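# Fold the sock's toe back onto its foot or heel

## Task

Take the toe end of the sock, fold it back over, and leave it resting on the foot or heel part (dropping the folded flap into position is allowed). Then release the sock and move the grippers away. The fold only counts if it stays put by itself after the robot has let go.

## Robot and tools

Robot: two six-joint arms, left_arm and right_arm, each with a parallel two-finger gripper. Their bases sit in the scene frame at about (-0.001, +0.315, +0.007) m for left_arm and (-0.007, -0.265, +0.005) m for right_arm. The arm names do not tell you which side of a camera image an arm appears on.

Scene frame (used by every reported gripper pose): origin at table-top height, midway between the arms and roughly 5 to 10 cm back from the table's near edge. +x points out across the table, +y points toward left_arm, +z points up. Gripper fingers extend along the gripper's own +z axis and close along its y axis. The reported end_effector_position is the point between the finger pads, just under 1 cm short of the fingertips. Reported hand positions can be off, especially with the arm stretched far.

execute_actions takes "actions", a list holding zero or one item, plus an optional "pictures" boolean (camera images are included by default).
- Empty list: no command; you just get the current state.
- Move: {"rows": [...], "steps": n}. n is 1 to 15 control steps of 1/30 s each (default 15). rows holds 1 to 15 rows; one row is used per step, and the final row repeats if rows run out. Each row is a single flat list of 14 numbers covering both arms, even if only one moves: left_arm waist, shoulder, elbow, wrist pitch, wrist yaw, wrist roll, opening, then right_arm in the same seven-slot order. Joint values are absolute target angles in radians in each arm's own joint space (the same numbers Joint positions reports), not offsets. Opening runs from -1 (closed) to +1 (fully open).
- Wait: {"steps": n} with no rows, n up to 300; it returns when that many steps have elapsed since the previous result, and your thinking time counts toward them.

Stated joint ranges, per arm: waist -2.618 to 3.054, shoulder 0.000 to 3.142, elbow 0.000 to 3.142, wrist pitch -1.571 to 1.571, wrist yaw -1.571 to 1.571, wrist roll -2.094 to 2.094. A call is rejected (nothing sent) if any target is beyond a range end by over 0.036 rad and also farther out than that joint's latest angle. True ends may differ from these by up to 0.036 rad either way; a target past the true end is clipped there and the result may say "joint sent to its limit" (possibly referring to an earlier action still running). No such message does not prove there is room left.

Motion limits: each step, a joint's target is kept within a fixed lead of its measured angle (waist 0.202, shoulder 0.258, elbow 0.238, wrist pitch 0.573, wrist yaw and roll 0.522 rad), and if the targets would put the gripper over 70 mm from where it is measured, the whole arm's targets are scaled back. So large moves need several actions. Friction can leave a joint up to about 0.031 rad short, and smaller changes may not move it at all. Between calls, arms keep heading for the last row sent until they have nearly stopped or a step is HELD; after that, only a new action moves them further. Fingers still in motion finish moving.

Result contents: a state line with each arm's end_effector_position (m) and end_effector_quat_wxyz in the scene frame; Joint positions and Joint velocities, one block per arm with the six joints (rad, rad/s) followed by the finger-pad gap (m, m/s; 0.087 m is fully open); grip_measured, the measured opening on the same -1..+1 scale you command (each gripper may be biased by up to about 1 mm). "joint command not followed" means a clearance check altered or blocked some joint targets; the rest of the row was still applied. HELD marks steps where your row was partly or wholly not sent. MOTOR HOT appears from 75 °C; OVER-TEMPERATURE FAULT lines report an arm being stopped (at 90 °C for 10 s, and at 100 °C the arm goes limp and falls). Holding loads heats motors, so avoid long loaded holds.

Gripping: between the ±1 ends, the fingers go to where grip_measured would equal your number. To hold something, command below grip_measured: about 0.02 lower for a firm hold, less for a gentle one. Pads push with roughly 20 N at most; snapping shut fast can press harder and may bounce open.

Cameras: cam_high, cam_low, cam_left_wrist, cam_right_wrist, each 504x504 pixels, returned in that order. Calibration (K, distortion, T_world_to_cam) is provided per camera; fixed cameras may be off by a couple of degrees and several millimetres, and wrist camera poses follow the arm's joint readings.

zoom_image: {"camera": one of the four names, "region": [x0, y0, x1, y1]} in pixels of that camera's latest image, origin top-left, region no larger than 504 by 504. It gives a closer look and moves nothing.

read_manual: optional "section" (only "licences"); returns URDF licence text, no motion.

finished_scene: {"scene": current scene number}. Ends the scene for good and reports whether the goal was met; the sock must already be folded, released and stable. Replying with no tool call ends everything.

Cautions: a bar under the bases and a plate behind it rise up to about 3 cm above the table and give no warning on contact. Keep the two arms from colliding or pushing on each other. Avoid dropping, slamming, striking or shoving hard; for the task, lift the toe, carry it over, lower or drop it onto the foot or heel, open, and withdraw.

Each tool is called as a command line: name --argument value for each argument, lists and objects as JSON in quotes; but a table of rows of numbers goes row by row, as --pt "numbers of a row", without its own name.

## Session

execute_actions --actions '[]'

Scene clock: 0.00 s of 5100.00 s.
left_arm: end_effector_position=(+0.3824, +0.3246, +0.3664) grip_measured=+1.000 end_effector_quat_wxyz=(+0.706, -0.008, +0.708, -0.018) | right_arm: end_effector_position=(+0.3613, -0.2419, +0.3921) grip_measured=+1.000 end_effector_quat_wxyz=(+0.731, -0.018, +0.681, +0.035)
Joint positions: left_arm=[ 0.014  1.034  1.048 -0.006 -0.005  0.006  0.087] | right_arm=[-0.009  1.037  1.064  0.016 -0.008  0.015  0.087]
Joint velocities: left_arm=[-0.012 -0.002 -0.002  0.037 -0.007 -0.007  0.   ] | right_arm=[-0.007 -0.007 -0.012 -0.022 -0.022 -0.022  0.   ]

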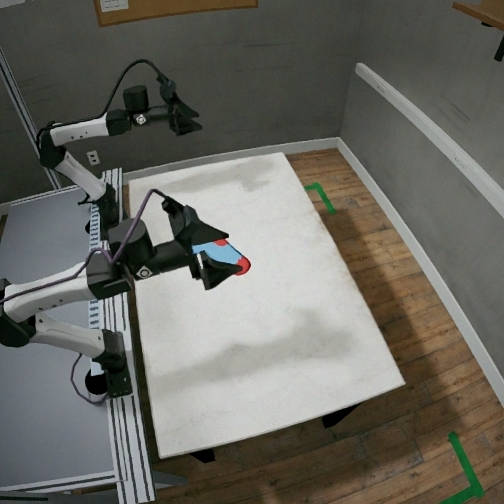

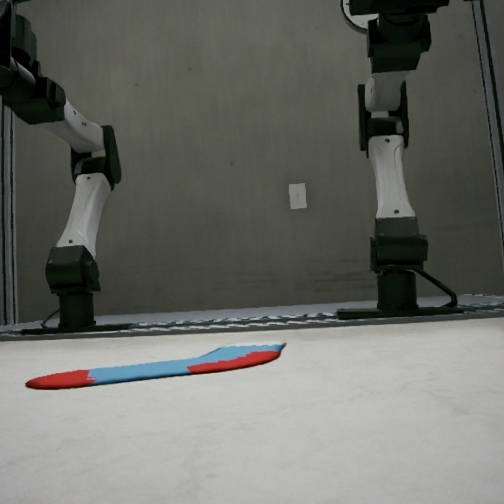

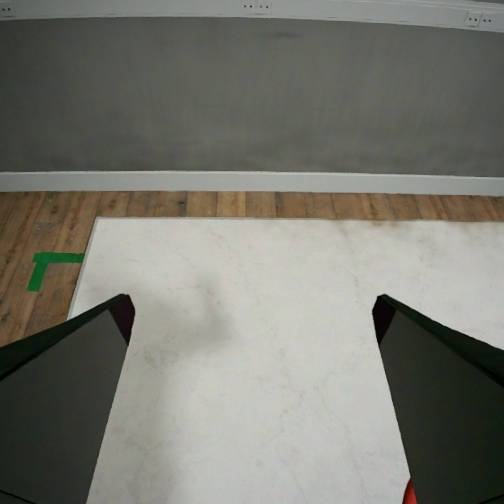

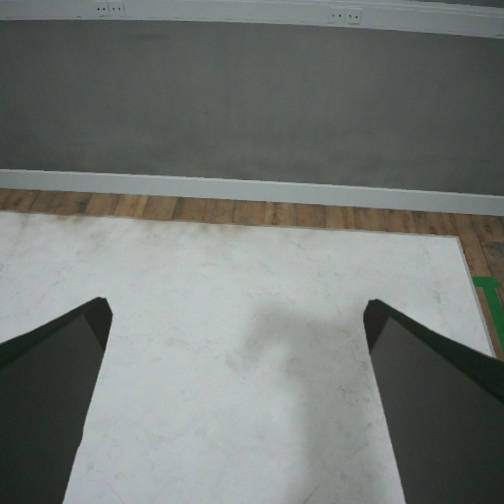

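zoom_image --camera "cam_high" --region '[170, 210, 290, 300]'

zoom_image --camera "cam_low" --region '[10, 320, 310, 410]'

Region (170, 210, 290, 300) of cam_high's 504x504 image, scaled by 4.200, with more detail than that image has; it fills the top 378 rows of this view, and the rest is white.

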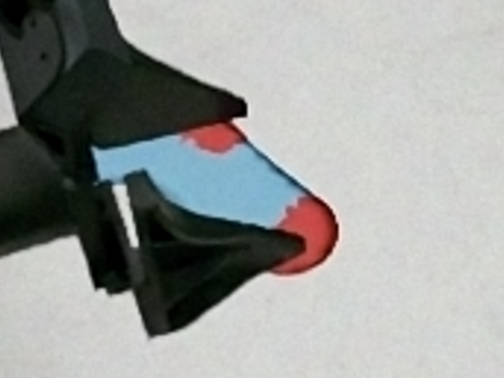

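Region (10, 320, 310, 410) of cam_low's 504x504 image, scaled by 1.680, with more detail than that image has; it fills the top 151 rows of this view, and the rest is white.

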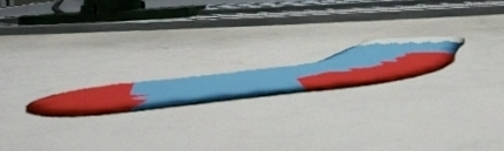

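execute_actions --actions '[{"rows": [[0.014,1.034,1.048,-0.006,-0.005,0.006,1,-0.009,1.039,1.066,0.015,-0.008,0.015,1.0],[0.014,1.034,1.048,-0.006,-0.005,0.006,1,-0.007,1.044,1.070,0.011,-0.008,0.015,0.99],[0.014,1.034,1.048,-0.006,-0.005,0.006,1,-0.004,1.053,1.078,0.005,-0.009,0.015,0.99],[0.014,1.034,1.048,-0.006,-0.005,0.006,1,-0.001,1.065,1.088,-0.004,-0.009,0.015,0.98],[0.014,1.034,1.048,-0.006,-0.005,0.006,1,0.004,1.080,1.102,-0.015,-0.010,0.015,0.97],[0.014,1.034,1.048,-0.006,-0.005,0.006,1,0.009,1.098,1.118,-0.029,-0.011,0.015,0.96],[0.014,1.034,1.048,-0.006,-0.005,0.006,1,0.015,1.120,1.137,-0.044,-0.012,0.015,0.95],[0.014,1.034,1.048,-0.006,-0.005,0.006,1,0.023,1.145,1.159,-0.063,-0.013,0.015,0.94],[0.014,1.034,1.048,-0.006,-0.005,0.006,1,0.031,1.173,1.183,-0.083,-0.014,0.015,0.92],[0.014,1.034,1.048,-0.006,-0.005,0.006,1,0.040,1.203,1.210,-0.105,-0.016,0.015,0.90],[0.014,1.034,1.048,-0.006,-0.005,0.006,1,0.049,1.237,1.240,-0.129,-0.017,0.015,0.88],[0.014,1.034,1.048,-0.006,-0.005,0.006,1,0.060,1.272,1.271,-0.155,-0.019,0.015,0.86],[0.014,1.034,1.048,-0.006,-0.005,0.006,1,0.071,1.311,1.304,-0.183,-0.021,0.015,0.84],[0.014,1.034,1.048,-0.006,-0.005,0.006,1,0.082,1.351,1.340,-0.212,-0.023,0.015,0.81],[0.014,1.034,1.048,-0.006,-0.005,0.006,1,0.095,1.393,1.377,-0.243,-0.025,0.015,0.79]], "steps": 15}]' --pictures false

execute_actions --actions '[{"rows": [[0.014,1.034,1.048,-0.006,-0.005,0.006,1,0.108,1.437,1.415,-0.274,-0.027,0.015,0.76],[0.014,1.034,1.048,-0.006,-0.005,0.006,1,0.121,1.482,1.455,-0.307,-0.029,0.015,0.73],[0.014,1.034,1.048,-0.006,-0.005,0.006,1,0.134,1.529,1.496,-0.341,-0.031,0.015,0.71],[0.014,1.034,1.048,-0.006,-0.005,0.006,1,0.148,1.576,1.538,-0.376,-0.033,0.015,0.68],[0.014,1.034,1.048,-0.006,-0.005,0.006,1,0.162,1.625,1.581,-0.411,-0.036,0.015,0.65],[0.014,1.034,1.048,-0.006,-0.005,0.006,1,0.177,1.674,1.624,-0.447,-0.038,0.015,0.62],[0.014,1.034,1.048,-0.006,-0.005,0.006,1,0.191,1.724,1.668,-0.483,-0.040,0.015,0.59],[0.014,1.034,1.048,-0.006,-0.005,0.006,1,0.206,1.773,1.711,-0.519,-0.043,0.015,0.56],[0.014,1.034,1.048,-0.006,-0.005,0.006,1,0.220,1.823,1.755,-0.555,-0.045,0.015,0.53],[0.014,1.034,1.048,-0.006,-0.005,0.006,1,0.235,1.872,1.798,-0.591,-0.047,0.015,0.50],[0.014,1.034,1.048,-0.006,-0.005,0.006,1,0.249,1.921,1.841,-0.626,-0.050,0.015,0.47],[0.014,1.034,1.048,-0.006,-0.005,0.006,1,0.263,1.968,1.883,-0.661,-0.052,0.015,0.44],[0.014,1.034,1.048,-0.006,-0.005,0.006,1,0.276,2.015,1.924,-0.695,-0.054,0.015,0.42],[0.014,1.034,1.048,-0.006,-0.005,0.006,1,0.289,2.060,1.964,-0.728,-0.056,0.015,0.39],[0.014,1.034,1.048,-0.006,-0.005,0.006,1,0.302,2.104,2.002,-0.760,-0.058,0.015,0.36]], "steps": 15}]'

execute_actions --actions '[{"rows": [[0.014,1.034,1.048,-0.006,-0.005,0.006,1,0.315,2.146,2.039,-0.790,-0.060,0.015,0.34],[0.014,1.034,1.048,-0.006,-0.005,0.006,1,0.326,2.186,2.075,-0.819,-0.062,0.015,0.31],[0.014,1.034,1.048,-0.006,-0.005,0.006,1,0.337,2.225,2.108,-0.847,-0.064,0.015,0.29],[0.014,1.034,1.048,-0.006,-0.005,0.006,1,0.348,2.260,2.139,-0.873,-0.066,0.015,0.27],[0.014,1.034,1.048,-0.006,-0.005,0.006,1,0.357,2.294,2.169,-0.897,-0.067,0.015,0.25],[0.014,1.034,1.048,-0.006,-0.005,0.006,1,0.366,2.324,2.196,-0.919,-0.069,0.015,0.23],[0.014,1.034,1.048,-0.006,-0.005,0.006,1,0.374,2.352,2.220,-0.939,-0.070,0.015,0.21],[0.014,1.034,1.048,-0.006,-0.005,0.006,1,0.382,2.377,2.242,-0.958,-0.071,0.015,0.20],[0.014,1.034,1.048,-0.006,-0.005,0.006,1,0.388,2.399,2.261,-0.973,-0.072,0.015,0.19],[0.014,1.034,1.048,-0.006,-0.005,0.006,1,0.393,2.417,2.277,-0.987,-0.073,0.015,0.18],[0.014,1.034,1.048,-0.006,-0.005,0.006,1,0.398,2.432,2.291,-0.998,-0.074,0.015,0.17],[0.014,1.034,1.048,-0.006,-0.005,0.006,1,0.401,2.444,2.301,-1.007,-0.074,0.015,0.16],[0.014,1.034,1.048,-0.006,-0.005,0.006,1,0.404,2.453,2.309,-1.013,-0.075,0.015,0.15],[0.014,1.034,1.048,-0.006,-0.005,0.006,1,0.406,2.458,2.313,-1.017,-0.075,0.015,0.15],[0.014,1.034,1.048,-0.006,-0.005,0.006,1,0.406,2.460,2.315,-1.018,-0.075,0.015,0.15]], "steps": 15}]' --pictures false

execute_actions --actions '[{"steps": 15}]'

Scene clock: 120.50 s of 5100.00 s.
left_arm: end_effector_position=(+0.3824, +0.3246, +0.3664) grip_measured=+1.000 end_effector_quat_wxyz=(+0.706, -0.008, +0.708, -0.018) | right_arm: end_effector_position=(+0.4141, -0.2067, +0.3852) grip_measured=+0.801 end_effector_quat_wxyz=(+0.682, -0.046, +0.727, +0.059)
Joint positions: left_arm=[ 0.014  1.034  1.048 -0.006 -0.005  0.006  0.087] | right_arm=[ 0.061  1.293  1.311 -0.11  -0.011  0.015  0.079]
Joint velocities: left_arm=[ 0.017 -0.002  0.017  0.081 -0.007 -0.066  0.   ] | right_arm=[ 0.3    1.165  1.033 -0.696  0.007 -0.066 -0.02 ]
Steps of this call (steps 1 to 90: nothing new was sent; then 117.00 s passed at rest; steps 91 to 105: all 15 steps of this action). Readings (joint positions):
91: left_arm=[0.014 1.034 1.048 -0.006 -0.005 0.006] | right_arm=[-0.009 1.037 1.064 0.016 -0.008 0.015]
92: left_arm=[0.014 1.034 1.048 -0.006 -0.005 0.006] | right_arm=[-0.009 1.037 1.064 0.016 -0.008 0.015]
94: left_arm=[0.014 1.034 1.048 -0.006 -0.005 0.006] | right_arm=[-0.009 1.037 1.065 0.015 -0.008 0.015]
98: left_arm=[0.014 1.034 1.048 -0.006 -0.005 0.006] | right_arm=[-0.001 1.077 1.114 -0.001 -0.008 0.015]
105: the state above

Scene clock: 121.00 s of 5100.00 s.
left_arm: end_effector_position=(+0.3824, +0.3246, +0.3664) grip_measured=+1.000 end_effector_quat_wxyz=(+0.706, -0.008, +0.708, -0.018) | right_arm: end_effector_position=(+0.5035, -0.0750, +0.2286) grip_measured=+0.375 end_effector_quat_wxyz=(+0.442, -0.155, +0.878, +0.099)
Joint positions: left_arm=[ 0.014  1.034  1.048 -0.006 -0.005  0.006  0.087] | right_arm=[ 0.266  2.005  1.927 -0.583 -0.042  0.015  0.06 ]
Joint velocities: left_arm=[-0.027  0.002 -0.007 -0.051 -0.022 -0.11   0.   ] | right_arm=[ 0.383  1.35   1.145 -1.004 -0.11  -0.022 -0.026]
Steps of this call (steps 1 to 15: all 15 steps of this action). Readings (joint positions):
1: left_arm=[0.014 1.034 1.048 -0.006 -0.005 0.006] | right_arm=[0.073 1.334 1.347 -0.134 -0.013 0.015]
2: left_arm=[0.014 1.034 1.048 -0.006 -0.005 0.006] | right_arm=[0.085 1.378 1.384 -0.160 -0.014 0.015]
4: left_arm=[0.014 1.034 1.048 -0.006 -0.005 0.006] | right_arm=[0.111 1.469 1.463 -0.217 -0.017 0.015]
8: left_arm=[0.014 1.034 1.048 -0.006 -0.005 0.006] | right_arm=[0.166 1.663 1.632 -0.343 -0.025 0.015]
15: the state above
camera_calibration (this result's frames):
cam_right_wrist: T_world_to_cam=[[0.379416, -0.924617, -0.0335782, -0.257384], [-0.924079, -0.376889, -0.0635028, 0.474812], [0.0460605, 0.0551229, -0.997417, 0.348229], [0, 0, 0, 1]] pos_world=[0.52038, -0.0782258, 0.368839]

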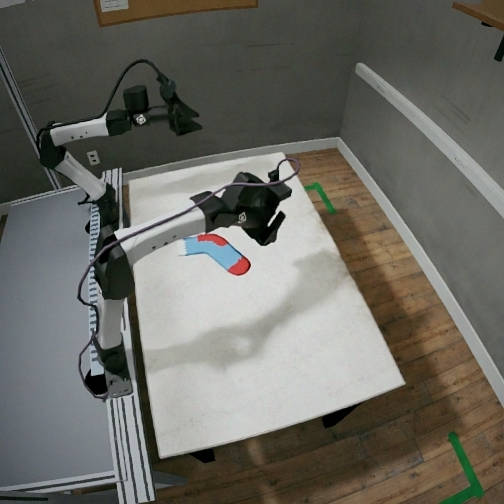

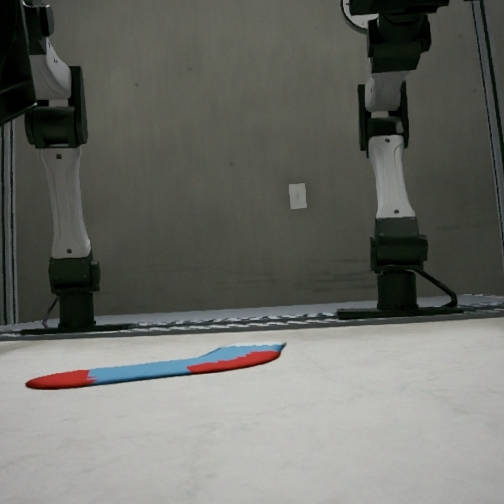

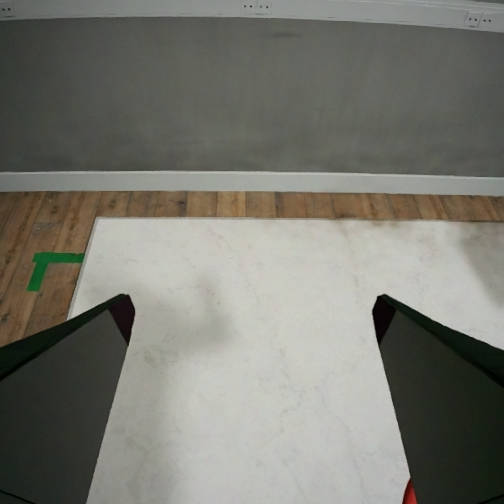

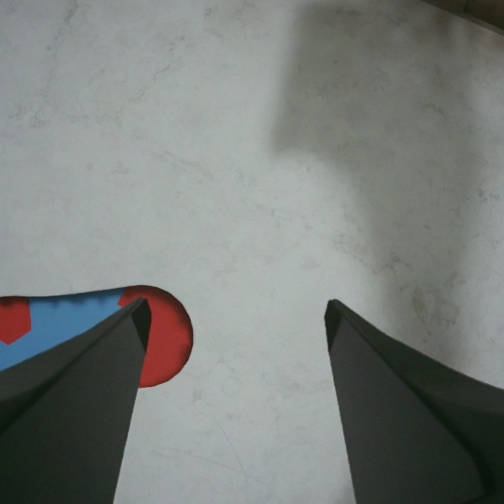

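Scene clock: 121.50 s of 5100.00 s.
left_arm: end_effector_position=(+0.3824, +0.3246, +0.3664) grip_measured=+1.000 end_effector_quat_wxyz=(+0.706, -0.008, +0.708, -0.018) | right_arm: end_effector_position=(+0.4702, -0.0055, +0.0824) grip_measured=+0.151 end_effector_quat_wxyz=(+0.224, -0.230, +0.943, +0.088)
Joint positions: left_arm=[ 0.014  1.034  1.048 -0.006 -0.005  0.006  0.087] | right_arm=[ 0.399  2.443  2.283 -0.958 -0.068  0.015  0.05 ]
Joint velocities: left_arm=[-0.012 -0.007 -0.002  0.066  0.022 -0.051  0.   ] | right_arm=[ 0.051  0.164  0.115 -0.359 -0.095  0.022  0.   ]
Steps of this call (steps 1 to 15: all 15 steps of this action). Readings (joint positions):
1: left_arm=[0.014 1.034 1.048 -0.006 -0.005 0.006] | right_arm=[0.280 2.051 1.965 -0.617 -0.044 0.015]
2: left_arm=[0.014 1.034 1.048 -0.006 -0.005 0.006] | right_arm=[0.293 2.096 2.002 -0.650 -0.046 0.015]
4: left_arm=[0.014 1.034 1.048 -0.006 -0.005 0.006] | right_arm=[0.318 2.179 2.070 -0.714 -0.051 0.015]
8: left_arm=[0.014 1.034 1.048 -0.006 -0.005 0.006] | right_arm=[0.360 2.318 2.183 -0.828 -0.059 0.015]
15: the state above

Scene clock: 122.00 s of 5100.00 s.
left_arm: end_effector_position=(+0.3824, +0.3246, +0.3664) grip_measured=+1.000 end_effector_quat_wxyz=(+0.706, -0.008, +0.708, -0.018) | right_arm: end_effector_position=(+0.4639, -0.0071, +0.0819) grip_measured=+0.150 end_effector_quat_wxyz=(+0.210, -0.231, +0.946, +0.086)
Joint positions: left_arm=[ 0.014  1.034  1.048 -0.006 -0.005  0.006  0.087] | right_arm=[ 0.401  2.449  2.3   -0.998 -0.07   0.015  0.05 ]
Joint velocities: left_arm=[-0.032 -0.007  0.007 -0.051 -0.022 -0.051  0.   ] | right_arm=[ 0.002  0.007  0.002 -0.022  0.007 -0.022 -0.   ]
Steps of this call (steps 1 to 15: the robot went on to your last target). Readings (joint positions):
1: left_arm=[0.014 1.034 1.048 -0.006 -0.005 0.006] | right_arm=[0.401 2.447 2.287 -0.967 -0.069 0.015]
2: left_arm=[0.014 1.034 1.048 -0.006 -0.005 0.006] | right_arm=[0.401 2.449 2.289 -0.975 -0.069 0.015]
4: left_arm=[0.014 1.034 1.048 -0.006 -0.005 0.006] | right_arm=[0.401 2.449 2.293 -0.986 -0.070 0.015]
8: left_arm=[0.014 1.034 1.048 -0.006 -0.005 0.006] | right_arm=[0.401 2.449 2.300 -0.993 -0.070 0.015]
15: the state above
camera_calibration (this result's frames):
cam_right_wrist: T_world_to_cam=[[0.491664, -0.867696, -0.0732796, -0.232928], [-0.779455, -0.476055, 0.407211, 0.348117], [-0.388221, -0.143093, -0.910389, 0.392855], [0, 0, 0, 1]] pos_world=[0.538379, 0.0198267, 0.198824]

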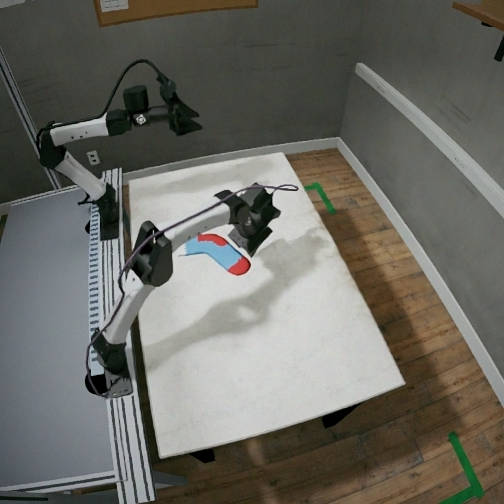

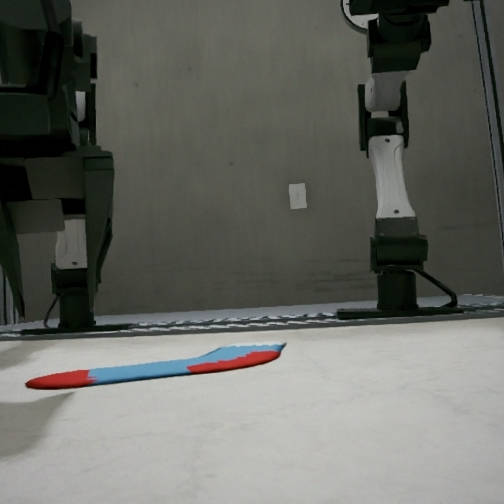

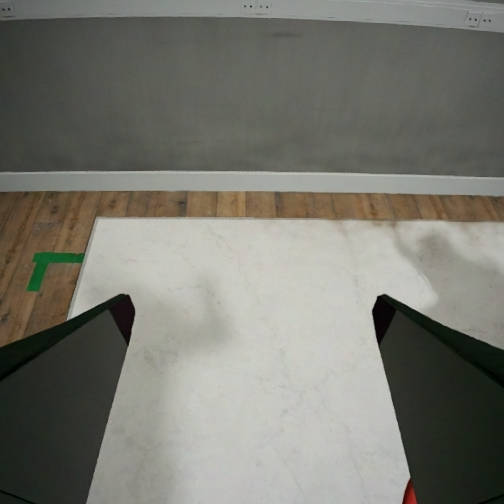

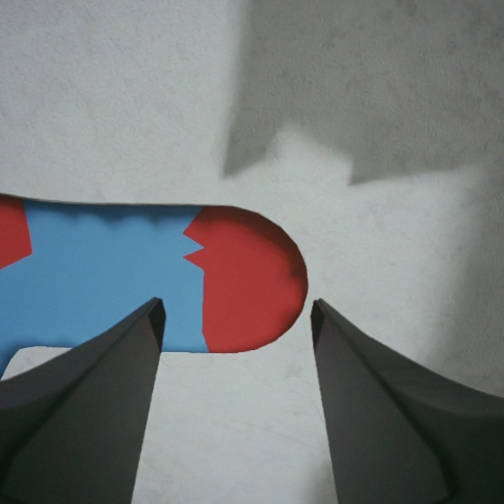

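zoom_image --camera "cam_high" --region '[170, 210, 290, 300]'

zoom_image --camera "cam_low" --region '[0, 260, 180, 410]'

Region (170, 210, 290, 300) of cam_high's 504x504 image, scaled by 4.200, with more detail than that image has; it fills the top 378 rows of this view, and the rest is white.

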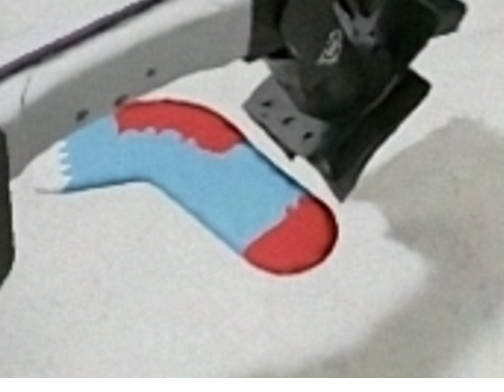

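Region (0, 260, 180, 410) of cam_low's 504x504 image, scaled by 2.800, with more detail than that image has.

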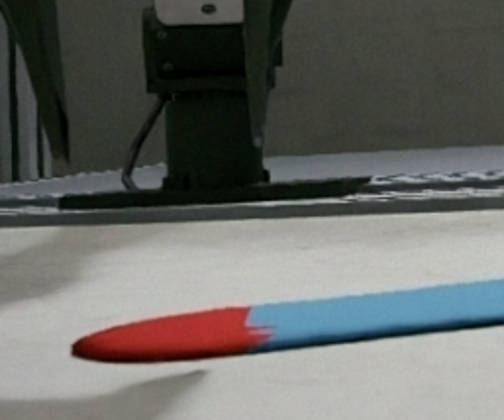

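execute_actions --actions '[{"rows": [[0.014,1.034,1.048,-0.006,-0.005,0.006,1,0.398,2.461,2.315,-1.019,-0.075,0.015,0.15],[0.014,1.034,1.048,-0.006,-0.005,0.006,1,0.397,2.463,2.315,-1.020,-0.075,0.015,0.15],[0.014,1.034,1.048,-0.006,-0.005,0.006,1,0.396,2.467,2.315,-1.022,-0.075,0.015,0.15],[0.014,1.034,1.048,-0.006,-0.005,0.006,1,0.395,2.472,2.315,-1.025,-0.075,0.015,0.15],[0.014,1.034,1.048,-0.006,-0.005,0.006,1,0.393,2.478,2.315,-1.029,-0.075,0.015,0.15],[0.014,1.034,1.048,-0.006,-0.005,0.006,1,0.391,2.485,2.315,-1.033,-0.075,0.015,0.15],[0.014,1.034,1.048,-0.006,-0.005,0.006,1,0.389,2.492,2.315,-1.037,-0.075,0.015,0.15],[0.014,1.034,1.048,-0.006,-0.005,0.006,1,0.386,2.500,2.315,-1.041,-0.075,0.015,0.15],[0.014,1.034,1.048,-0.006,-0.005,0.006,1,0.384,2.507,2.315,-1.046,-0.075,0.015,0.15],[0.014,1.034,1.048,-0.006,-0.005,0.006,1,0.382,2.514,2.315,-1.050,-0.075,0.015,0.15],[0.014,1.034,1.048,-0.006,-0.005,0.006,1,0.380,2.520,2.315,-1.053,-0.075,0.015,0.15],[0.014,1.034,1.048,-0.006,-0.005,0.006,1,0.379,2.525,2.315,-1.056,-0.075,0.015,0.15],[0.014,1.034,1.048,-0.006,-0.005,0.006,1,0.378,2.529,2.315,-1.058,-0.075,0.015,0.15],[0.014,1.034,1.048,-0.006,-0.005,0.006,1,0.377,2.531,2.315,-1.060,-0.075,0.015,0.15],[0.014,1.034,1.048,-0.006,-0.005,0.006,1,0.377,2.532,2.315,-1.060,-0.075,0.015,0.15]], "steps": 15}]' --pictures false

execute_actions --actions '[{"steps": 15}]'

zoom_image --camera "cam_low" --region '[0, 260, 180, 410]'

Scene clock: 198.43 s of 5100.00 s.
left_arm: end_effector_position=(+0.3824, +0.3246, +0.3664) grip_measured=+1.000 end_effector_quat_wxyz=(+0.706, -0.008, +0.708, -0.018) | right_arm: end_effector_position=(+0.4564, -0.0165, +0.0501) grip_measured=+0.150 end_effector_quat_wxyz=(+0.167, -0.227, +0.956, +0.075)
Joint positions: left_arm=[ 0.014  1.034  1.048 -0.006 -0.005  0.006  0.087] | right_arm=[ 0.392  2.507  2.3   -1.031 -0.071  0.015  0.05 ]
Joint velocities: left_arm=[-0.002 -0.007  0.002 -0.007 -0.007  0.022  0.   ] | right_arm=[-0.056  0.212 -0.012 -0.081  0.007 -0.066  0.001]
Steps of this call (steps 1 to 15: the robot went on to your last target; steps 16 to 110: nothing new was sent; then 72.27 s passed at rest; steps 111 to 125: all 15 steps of this action). Readings (joint positions):
111: left_arm=[0.014 1.034 1.048 -0.006 -0.005 0.006] | right_arm=[0.401 2.449 2.300 -0.999 -0.070 0.015]
112: left_arm=[0.014 1.034 1.048 -0.006 -0.005 0.006] | right_arm=[0.401 2.449 2.300 -0.999 -0.070 0.015]
114: left_arm=[0.014 1.034 1.048 -0.006 -0.005 0.006] | right_arm=[0.401 2.449 2.300 -1.001 -0.070 0.015]
118: left_arm=[0.014 1.034 1.048 -0.006 -0.005 0.006] | right_arm=[0.401 2.454 2.300 -1.007 -0.070 0.015]
125: the state above

Scene clock: 198.93 s of 5100.00 s.
left_arm: end_effector_position=(+0.3824, +0.3246, +0.3664) grip_measured=+1.000 end_effector_quat_wxyz=(+0.706, -0.008, +0.708, -0.018) | right_arm: end_effector_position=(+0.4540, -0.0209, +0.0427) grip_measured=+0.150 end_effector_quat_wxyz=(+0.155, -0.225, +0.959, +0.072)
Joint positions: left_arm=[ 0.014  1.034  1.048 -0.006 -0.005  0.006  0.087] | right_arm=[ 0.386  2.52   2.3   -1.043 -0.071  0.015  0.05 ]
Joint velocities: left_arm=[-0.002 -0.002  0.012  0.022 -0.022  0.081  0.   ] | right_arm=[-0.017  0.007  0.002  0.022 -0.022 -0.037  0.   ]
Steps of this call (steps 1 to 15: the robot went on to your last target). Readings (joint positions):
1: left_arm=[0.014 1.034 1.048 -0.006 -0.005 0.006] | right_arm=[0.390 2.513 2.300 -1.034 -0.071 0.015]
2: left_arm=[0.014 1.034 1.048 -0.006 -0.005 0.006] | right_arm=[0.388 2.517 2.300 -1.037 -0.071 0.015]
4: left_arm=[0.014 1.034 1.048 -0.006 -0.005 0.006] | right_arm=[0.387 2.520 2.300 -1.041 -0.071 0.015]
8: left_arm=[0.014 1.034 1.048 -0.006 -0.005 0.006] | right_arm=[0.386 2.520 2.300 -1.042 -0.071 0.015]
15: the state above
camera_calibration (this result's frames):
cam_right_wrist: T_world_to_cam=[[0.470846, -0.878758, -0.0780289, -0.233432], [-0.738277, -0.4409, 0.510445, 0.327456], [-0.48296, -0.182734, -0.856363, 0.391289], [0, 0, 0, 1]] pos_world=[0.540641, 0.0107474, 0.149722]

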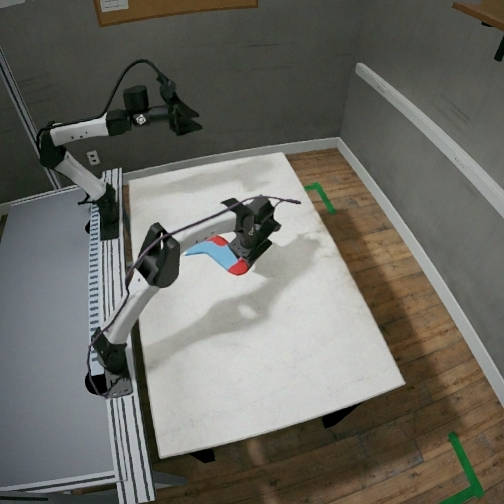

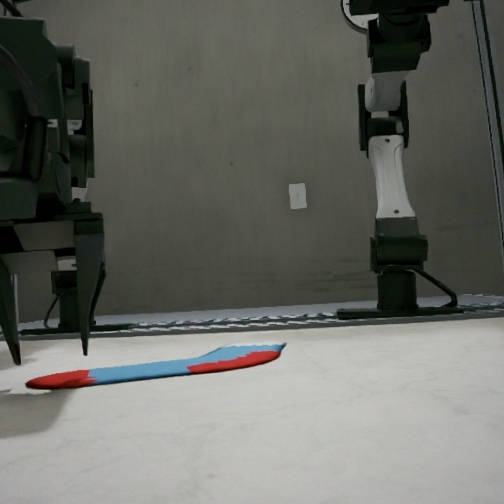

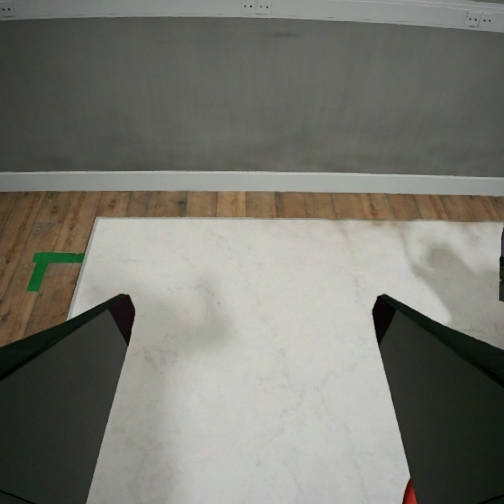

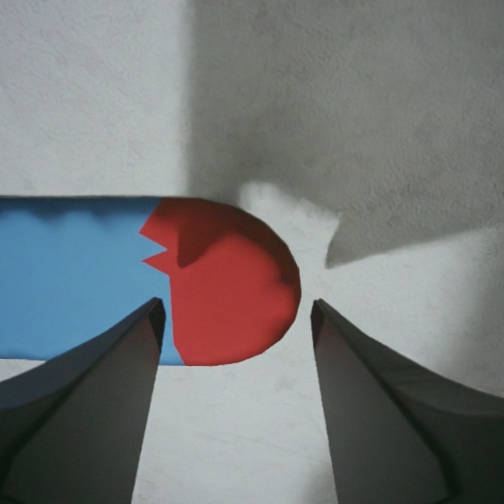

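Region (0, 260, 180, 410) of cam_low's 504x504 image, scaled by 2.800, with more detail than that image has.

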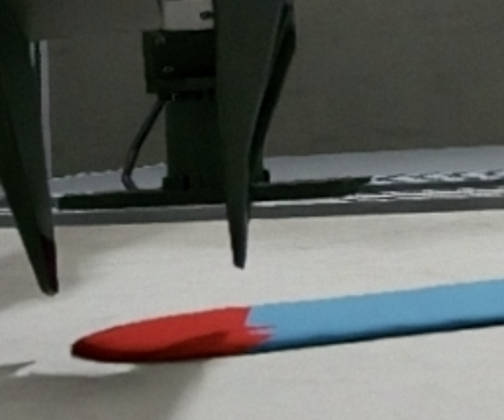

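execute_actions --actions '[{"rows": [[0.014,1.034,1.048,-0.006,-0.005,0.006,1,0.375,2.535,2.315,-1.060,-0.075,0.015,0.16],[0.014,1.034,1.048,-0.006,-0.005,0.006,1,0.373,2.539,2.315,-1.060,-0.075,0.015,0.17],[0.014,1.034,1.048,-0.006,-0.005,0.006,1,0.371,2.543,2.315,-1.060,-0.075,0.015,0.17],[0.014,1.034,1.048,-0.006,-0.005,0.006,1,0.370,2.547,2.315,-1.060,-0.075,0.015,0.17],[0.014,1.034,1.048,-0.006,-0.005,0.006,1,0.370,2.550,2.315,-1.060,-0.075,0.015,0.17],[0.014,1.034,1.048,-0.006,-0.005,0.006,1,0.370,2.553,2.315,-1.060,-0.075,0.015,0.17],[0.014,1.034,1.048,-0.006,-0.005,0.006,1,0.370,2.556,2.315,-1.060,-0.075,0.015,0.17],[0.014,1.034,1.048,-0.006,-0.005,0.006,1,0.370,2.558,2.315,-1.060,-0.075,0.015,0.17],[0.014,1.034,1.048,-0.006,-0.005,0.006,1,0.370,2.560,2.315,-1.060,-0.075,0.015,0.17],[0.014,1.034,1.048,-0.006,-0.005,0.006,1,0.370,2.562,2.315,-1.060,-0.075,0.015,0.17],[0.014,1.034,1.048,-0.006,-0.005,0.006,1,0.370,2.564,2.315,-1.060,-0.075,0.015,0.17],[0.014,1.034,1.048,-0.006,-0.005,0.006,1,0.370,2.566,2.315,-1.060,-0.075,0.015,0.17],[0.014,1.034,1.048,-0.006,-0.005,0.006,1,0.370,2.568,2.315,-1.060,-0.075,0.015,0.17],[0.014,1.034,1.048,-0.006,-0.005,0.006,1,0.370,2.570,2.315,-1.060,-0.075,0.015,0.17],[0.014,1.034,1.048,-0.006,-0.005,0.006,1,0.370,2.572,2.315,-1.060,-0.075,0.015,0.17]], "steps": 15}]' --pictures false

execute_actions --actions '[{"rows": [[0.014,1.034,1.048,-0.006,-0.005,0.006,1,0.370,2.574,2.315,-1.060,-0.075,0.015,0.17],[0.014,1.034,1.048,-0.006,-0.005,0.006,1,0.370,2.576,2.315,-1.060,-0.075,0.015,0.17],[0.014,1.034,1.048,-0.006,-0.005,0.006,1,0.370,2.578,2.315,-1.060,-0.075,0.015,0.17],[0.014,1.034,1.048,-0.006,-0.005,0.006,1,0.370,2.580,2.315,-1.060,-0.075,0.015,0.17]], "steps": 15}]'

zoom_image --camera "cam_low" --region '[0, 300, 130, 410]'

Scene clock: 230.60 s of 5100.00 s.
left_arm: end_effector_position=(+0.3824, +0.3246, +0.3664) grip_measured=+1.000 end_effector_quat_wxyz=(+0.706, -0.008, +0.708, -0.018) | right_arm: end_effector_position=(+0.4521, -0.0219, +0.0300) grip_measured=+0.170 end_effector_quat_wxyz=(+0.143, -0.225, +0.961, +0.069)
Joint positions: left_arm=[ 0.014  1.034  1.048 -0.006 -0.005  0.006  0.087] | right_arm=[ 0.386  2.545  2.3   -1.044 -0.071  0.015  0.051]
Joint velocities: left_arm=[ 0.002 -0.017  0.002  0.022 -0.007 -0.022  0.   ] | right_arm=[ 0.007  0.095 -0.017  0.007 -0.007  0.022 -0.   ]
Steps of this call (steps 1 to 15: the robot went on to your last target; steps 16 to 110: nothing new was sent; then 27.50 s passed at rest; steps 111 to 125: all 15 steps of this action). Readings (joint positions):
111: left_arm=[0.014 1.034 1.048 -0.006 -0.005 0.006] | right_arm=[0.386 2.520 2.300 -1.043 -0.071 0.015]
112: left_arm=[0.014 1.034 1.048 -0.006 -0.005 0.006] | right_arm=[0.386 2.520 2.300 -1.043 -0.071 0.015]
114: left_arm=[0.014 1.034 1.048 -0.006 -0.005 0.006] | right_arm=[0.386 2.520 2.300 -1.043 -0.071 0.015]
118: left_arm=[0.014 1.034 1.048 -0.006 -0.005 0.006] | right_arm=[0.386 2.522 2.300 -1.044 -0.071 0.015]
125: the state above

Scene clock: 231.10 s of 5100.00 s.
left_arm: end_effector_position=(+0.3824, +0.3246, +0.3664) grip_measured=+1.000 end_effector_quat_wxyz=(+0.706, -0.008, +0.708, -0.018) | right_arm: end_effector_position=(+0.4513, -0.0223, +0.0252) grip_measured=+0.170 end_effector_quat_wxyz=(+0.138, -0.225, +0.962, +0.068)
Joint positions: left_arm=[ 0.014  1.034  1.048 -0.006 -0.005  0.006  0.087] | right_arm=[ 0.386  2.555  2.3   -1.044 -0.071  0.015  0.051]
Joint velocities: left_arm=[-0.002 -0.007  0.007  0.081  0.037 -0.037  0.   ] | right_arm=[ 0.002 -0.002 -0.007 -0.037 -0.022 -0.066  0.002]
Steps of this call (steps 1 to 15: all 15 steps of this action). Readings (joint positions):
1: left_arm=[0.014 1.034 1.048 -0.006 -0.005 0.006] | right_arm=[0.386 2.548 2.300 -1.044 -0.071 0.015]
2: left_arm=[0.014 1.034 1.048 -0.006 -0.005 0.006] | right_arm=[0.386 2.551 2.300 -1.044 -0.071 0.015]
4: left_arm=[0.014 1.034 1.048 -0.006 -0.005 0.006] | right_arm=[0.386 2.554 2.300 -1.044 -0.071 0.015]
8: left_arm=[0.014 1.034 1.048 -0.006 -0.005 0.006] | right_arm=[0.386 2.555 2.300 -1.044 -0.071 0.015]
15: the state above
camera_calibration (this result's frames):
cam_right_wrist: T_world_to_cam=[[0.468269, -0.880046, -0.0790103, -0.23361], [-0.72183, -0.432583, 0.540216, 0.325783], [-0.509594, -0.195935, -0.837809, 0.386005], [0, 0, 0, 1]] pos_world=[0.541258, 0.0109724, 0.128948]

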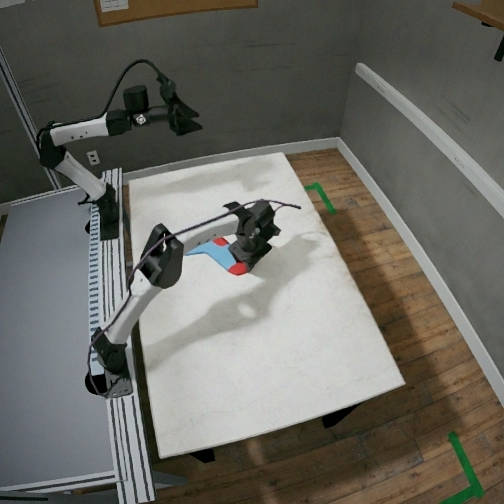

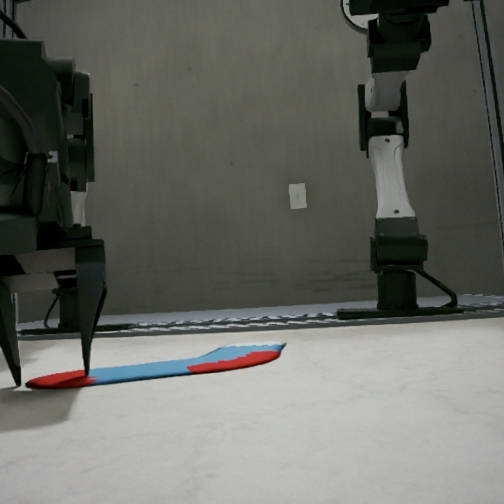

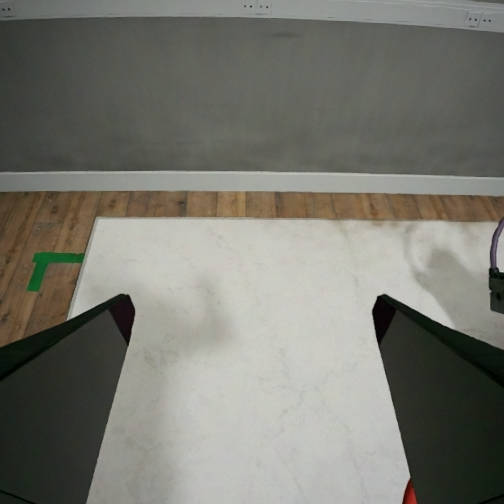

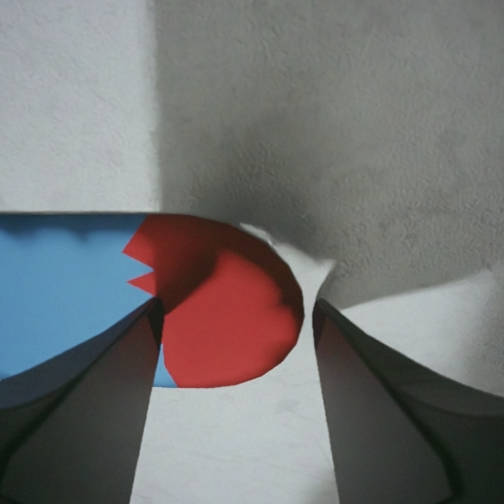

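Region (0, 300, 130, 410) of cam_low's 504x504 image, scaled by 3.877, with more detail than that image has; it fills the top 426 rows of this view, and the rest is white.

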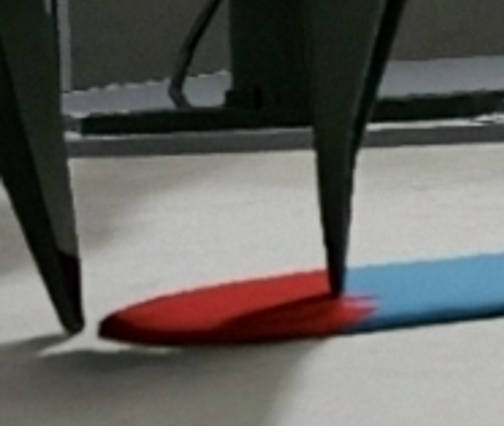

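execute_actions --actions '[{"rows": [[0.014,1.034,1.048,-0.006,-0.005,0.006,1,0.380,2.582,2.315,-1.060,-0.075,0.015,0.14],[0.014,1.034,1.048,-0.006,-0.005,0.006,1,0.380,2.584,2.315,-1.060,-0.075,0.015,0.11],[0.014,1.034,1.048,-0.006,-0.005,0.006,1,0.380,2.586,2.315,-1.060,-0.075,0.015,0.075],[0.014,1.034,1.048,-0.006,-0.005,0.006,1,0.380,2.588,2.315,-1.060,-0.075,0.015,0.04],[0.014,1.034,1.048,-0.006,-0.005,0.006,1,0.380,2.588,2.315,-1.060,-0.075,0.015,0.0],[0.014,1.034,1.048,-0.006,-0.005,0.006,1,0.380,2.588,2.315,-1.060,-0.075,0.015,-0.04],[0.014,1.034,1.048,-0.006,-0.005,0.006,1,0.380,2.588,2.315,-1.060,-0.075,0.015,-0.08],[0.014,1.034,1.048,-0.006,-0.005,0.006,1,0.380,2.588,2.315,-1.060,-0.075,0.015,-0.12],[0.014,1.034,1.048,-0.006,-0.005,0.006,1,0.380,2.588,2.315,-1.060,-0.075,0.015,-0.16],[0.014,1.034,1.048,-0.006,-0.005,0.006,1,0.380,2.588,2.315,-1.060,-0.075,0.015,-0.20],[0.014,1.034,1.048,-0.006,-0.005,0.006,1,0.380,2.588,2.315,-1.060,-0.075,0.015,-0.24],[0.014,1.034,1.048,-0.006,-0.005,0.006,1,0.380,2.588,2.315,-1.060,-0.075,0.015,-0.28],[0.014,1.034,1.048,-0.006,-0.005,0.006,1,0.380,2.588,2.315,-1.060,-0.075,0.015,-0.32],[0.014,1.034,1.048,-0.006,-0.005,0.006,1,0.380,2.588,2.315,-1.060,-0.075,0.015,-0.36],[0.014,1.034,1.048,-0.006,-0.005,0.006,1,0.380,2.588,2.315,-1.060,-0.075,0.015,-0.40]], "steps": 15}]'

zoom_image --camera "cam_low" --region '[0, 300, 130, 410]'

Scene clock: 246.30 s of 5100.00 s.
left_arm: end_effector_position=(+0.3824, +0.3246, +0.3664) grip_measured=+1.000 end_effector_quat_wxyz=(+0.706, -0.008, +0.708, -0.018) | right_arm: end_effector_position=(+0.4509, -0.0215, +0.0253) grip_measured=-0.379 end_effector_quat_wxyz=(+0.138, -0.225, +0.962, +0.070)
Joint positions: left_arm=[ 0.014  1.034  1.048 -0.006 -0.005  0.006  0.087] | right_arm=[ 0.386  2.555  2.3   -1.044 -0.076  0.015  0.027]
Joint velocities: left_arm=[ 0.002 -0.012 -0.002 -0.066 -0.066  0.037  0.   ] | right_arm=[-0.002 -0.007 -0.022 -0.022  0.007 -0.037 -0.036]
Steps of this call (steps 1 to 15: the robot went on to your last target; steps 16 to 110: nothing new was sent; then 11.03 s passed at rest; steps 111 to 125: all 15 steps of this action). Readings (joint positions):
111: left_arm=[0.014 1.034 1.048 -0.006 -0.005 0.006] | right_arm=[0.386 2.555 2.300 -1.044 -0.070 0.015]
112: left_arm=[0.014 1.034 1.048 -0.006 -0.005 0.006] | right_arm=[0.386 2.555 2.300 -1.044 -0.069 0.015]
114: left_arm=[0.014 1.034 1.048 -0.006 -0.005 0.006] | right_arm=[0.386 2.555 2.300 -1.044 -0.069 0.015]
118: left_arm=[0.014 1.034 1.048 -0.006 -0.005 0.006] | right_arm=[0.386 2.555 2.300 -1.044 -0.070 0.015]
125: the state above
camera_calibration (this result's frames):
cam_right_wrist: T_world_to_cam=[[0.469481, -0.878929, -0.0840902, -0.233067], [-0.719908, -0.436192, 0.539878, 0.324855], [-0.511194, -0.192926, -0.837532, 0.386779], [0, 0, 0, 1]] pos_world=[0.541006, 0.0114697, 0.128959]

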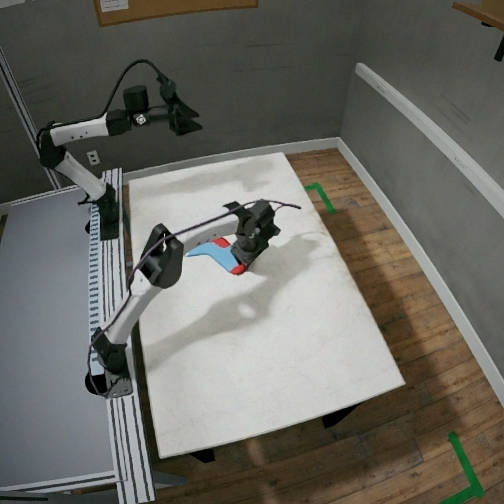

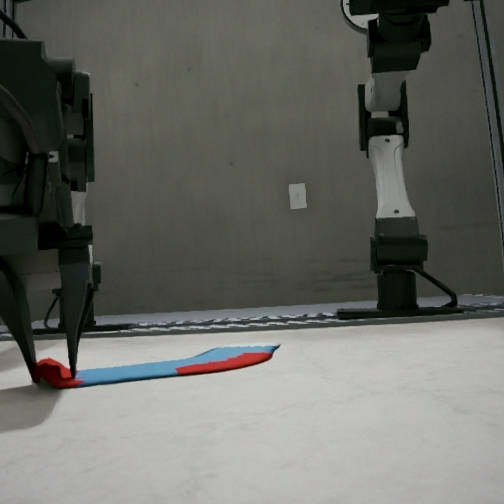

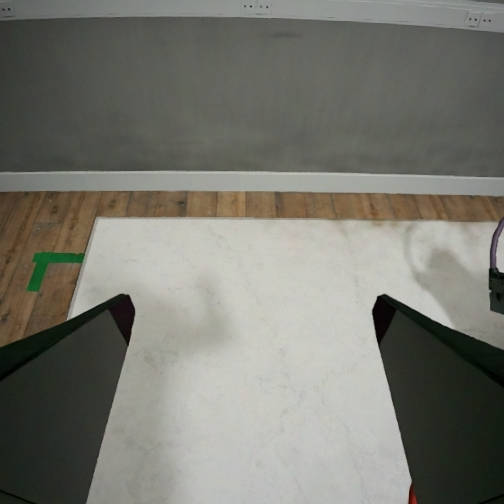

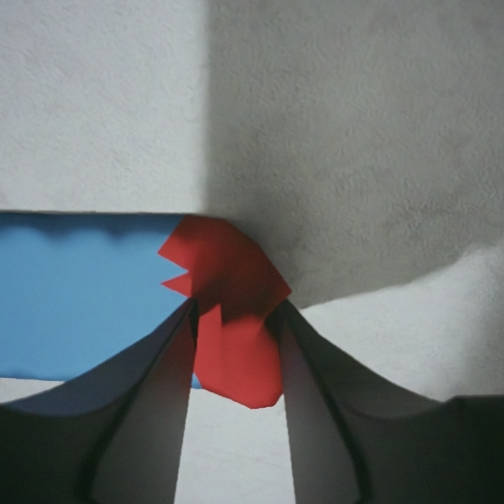

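Region (0, 300, 130, 410) of cam_low's 504x504 image, scaled by 3.877, with more detail than that image has; it fills the top 426 rows of this view, and the rest is white.

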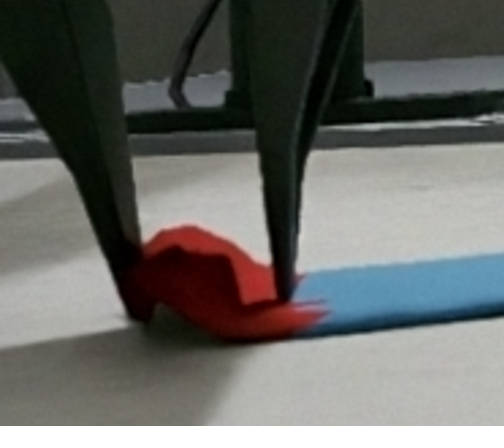

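execute_actions --actions '[{"rows": [[0.014,1.034,1.048,-0.006,-0.005,0.006,1,0.380,2.585,2.315,-1.060,-0.075,0.015,-0.44],[0.014,1.034,1.048,-0.006,-0.005,0.006,1,0.380,2.583,2.315,-1.060,-0.075,0.015,-0.48],[0.014,1.034,1.048,-0.006,-0.005,0.006,1,0.380,2.581,2.315,-1.060,-0.075,0.015,-0.52],[0.014,1.034,1.048,-0.006,-0.005,0.006,1,0.380,2.579,2.315,-1.060,-0.075,0.015,-0.56],[0.014,1.034,1.048,-0.006,-0.005,0.006,1,0.380,2.577,2.315,-1.060,-0.075,0.015,-0.60],[0.014,1.034,1.048,-0.006,-0.005,0.006,1,0.380,2.575,2.315,-1.060,-0.075,0.015,-0.64],[0.014,1.034,1.048,-0.006,-0.005,0.006,1,0.380,2.575,2.315,-1.060,-0.075,0.015,-0.68],[0.014,1.034,1.048,-0.006,-0.005,0.006,1,0.380,2.575,2.315,-1.060,-0.075,0.015,-0.72],[0.014,1.034,1.048,-0.006,-0.005,0.006,1,0.380,2.575,2.315,-1.060,-0.075,0.015,-0.76],[0.014,1.034,1.048,-0.006,-0.005,0.006,1,0.380,2.575,2.315,-1.060,-0.075,0.015,-0.80],[0.014,1.034,1.048,-0.006,-0.005,0.006,1,0.380,2.575,2.315,-1.060,-0.075,0.015,-0.83],[0.014,1.034,1.048,-0.006,-0.005,0.006,1,0.380,2.575,2.315,-1.060,-0.075,0.015,-0.86],[0.014,1.034,1.048,-0.006,-0.005,0.006,1,0.380,2.575,2.315,-1.060,-0.075,0.015,-0.885],[0.014,1.034,1.048,-0.006,-0.005,0.006,1,0.380,2.575,2.315,-1.060,-0.075,0.015,-0.905],[0.014,1.034,1.048,-0.006,-0.005,0.006,1,0.380,2.575,2.315,-1.060,-0.075,0.015,-0.92]], "steps": 15}]' --pictures false

execute_actions --actions '[{"rows": [[0.014,1.034,1.048,-0.006,-0.005,0.006,1,0.382,2.570,2.315,-1.060,-0.075,0.015,-0.93],[0.014,1.034,1.048,-0.006,-0.005,0.006,1,0.384,2.565,2.315,-1.060,-0.075,0.015,-0.935]], "steps": 8}]'

zoom_image --camera "cam_low" --region '[0, 300, 130, 410]'

Scene clock: 258.83 s of 5100.00 s.
left_arm: end_effector_position=(+0.3824, +0.3246, +0.3664) grip_measured=+1.000 end_effector_quat_wxyz=(+0.706, -0.008, +0.708, -0.018) | right_arm: end_effector_position=(+0.4512, -0.0204, +0.0263) grip_measured=-0.909 end_effector_quat_wxyz=(+0.139, -0.225, +0.962, +0.073)
Joint positions: left_arm=[ 0.014  1.034  1.048 -0.006 -0.005  0.006  0.087] | right_arm=[ 0.386  2.555  2.303 -1.044 -0.08   0.015  0.004]
Joint velocities: left_arm=[ 0.002 -0.017 -0.022  0.037 -0.037 -0.081  0.   ] | right_arm=[-0.012 -0.012  0.007 -0.051 -0.051 -0.022 -0.014]
Steps of this call (steps 1 to 15: the robot went on to your last target; steps 16 to 110: nothing new was sent; then 8.37 s passed at rest; steps 111 to 125: all 15 steps of this action). Readings (joint positions):
111: left_arm=[0.014 1.034 1.048 -0.006 -0.005 0.006] | right_arm=[0.386 2.555 2.300 -1.044 -0.078 0.015]
112: left_arm=[0.014 1.034 1.048 -0.006 -0.005 0.006] | right_arm=[0.386 2.555 2.300 -1.044 -0.078 0.015]
114: left_arm=[0.014 1.034 1.048 -0.006 -0.005 0.006] | right_arm=[0.386 2.555 2.300 -1.044 -0.079 0.015]
118: left_arm=[0.014 1.034 1.048 -0.006 -0.005 0.006] | right_arm=[0.386 2.555 2.300 -1.044 -0.081 0.015]
125: the state above

Scene clock: 259.10 s of 5100.00 s.
left_arm: end_effector_position=(+0.3824, +0.3246, +0.3664) grip_measured=+1.000 end_effector_quat_wxyz=(+0.706, -0.008, +0.708, -0.018) | right_arm: end_effector_position=(+0.4513, -0.0205, +0.0263) grip_measured=-0.926 end_effector_quat_wxyz=(+0.139, -0.225, +0.962, +0.072)
Joint positions: left_arm=[ 0.014  1.034  1.048 -0.006 -0.005  0.006  0.087] | right_arm=[ 0.386  2.555  2.303 -1.044 -0.08   0.015  0.003]
Joint velocities: left_arm=[-0.007  0.002 -0.002 -0.022  0.066  0.022  0.   ] | right_arm=[ 0.007  0.002 -0.027 -0.051 -0.022  0.095 -0.   ]
Steps of this call (steps 1 to 8: all 8 steps of this action). Readings (joint positions):
1: left_arm=[0.014 1.034 1.048 -0.006 -0.005 0.006] | right_arm=[0.386 2.555 2.303 -1.044 -0.080 0.015]
2: left_arm=[0.014 1.034 1.048 -0.006 -0.005 0.006] | right_arm=[0.386 2.555 2.303 -1.044 -0.080 0.015]
4: left_arm=[0.014 1.034 1.048 -0.006 -0.005 0.006] | right_arm=[0.386 2.555 2.303 -1.044 -0.080 0.015]
8: the state above
camera_calibration (this result's frames):
cam_right_wrist: T_world_to_cam=[[0.470588, -0.877991, -0.0876276, -0.23272], [-0.719998, -0.439508, 0.537062, 0.325011], [-0.510049, -0.189643, -0.838979, 0.387584], [0, 0, 0, 1]] pos_world=[0.54121, 0.0120212, 0.130231]

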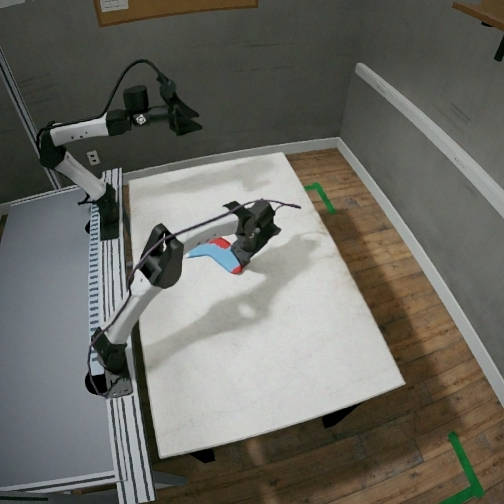

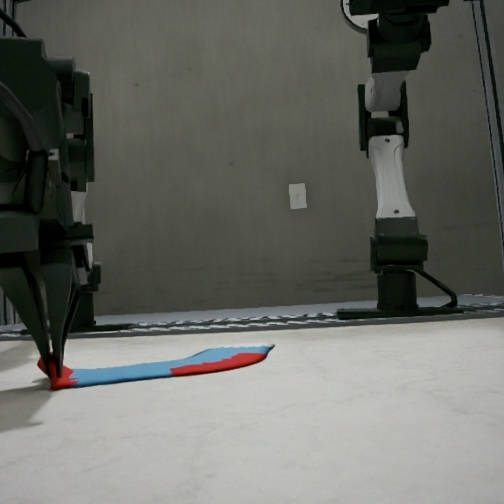

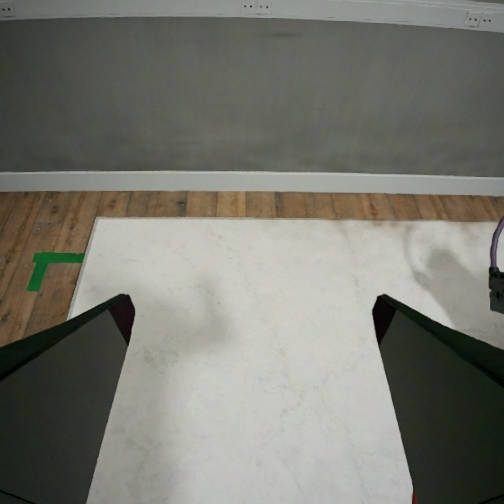

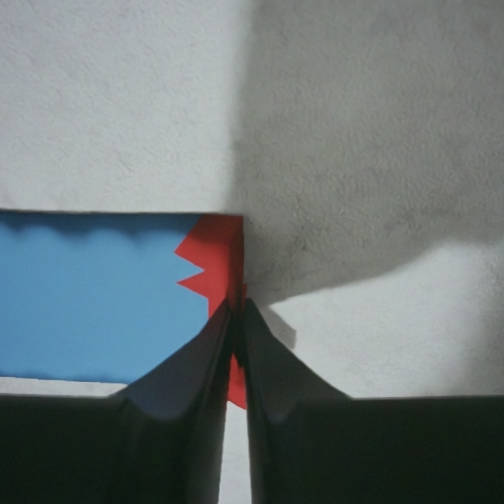

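Region (0, 300, 130, 410) of cam_low's 504x504 image, scaled by 3.877, with more detail than that image has; it fills the top 426 rows of this view, and the rest is white.

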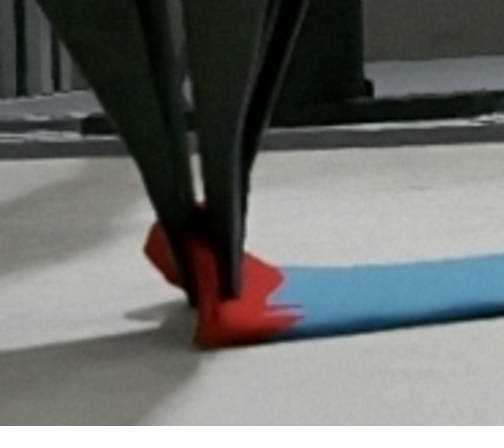

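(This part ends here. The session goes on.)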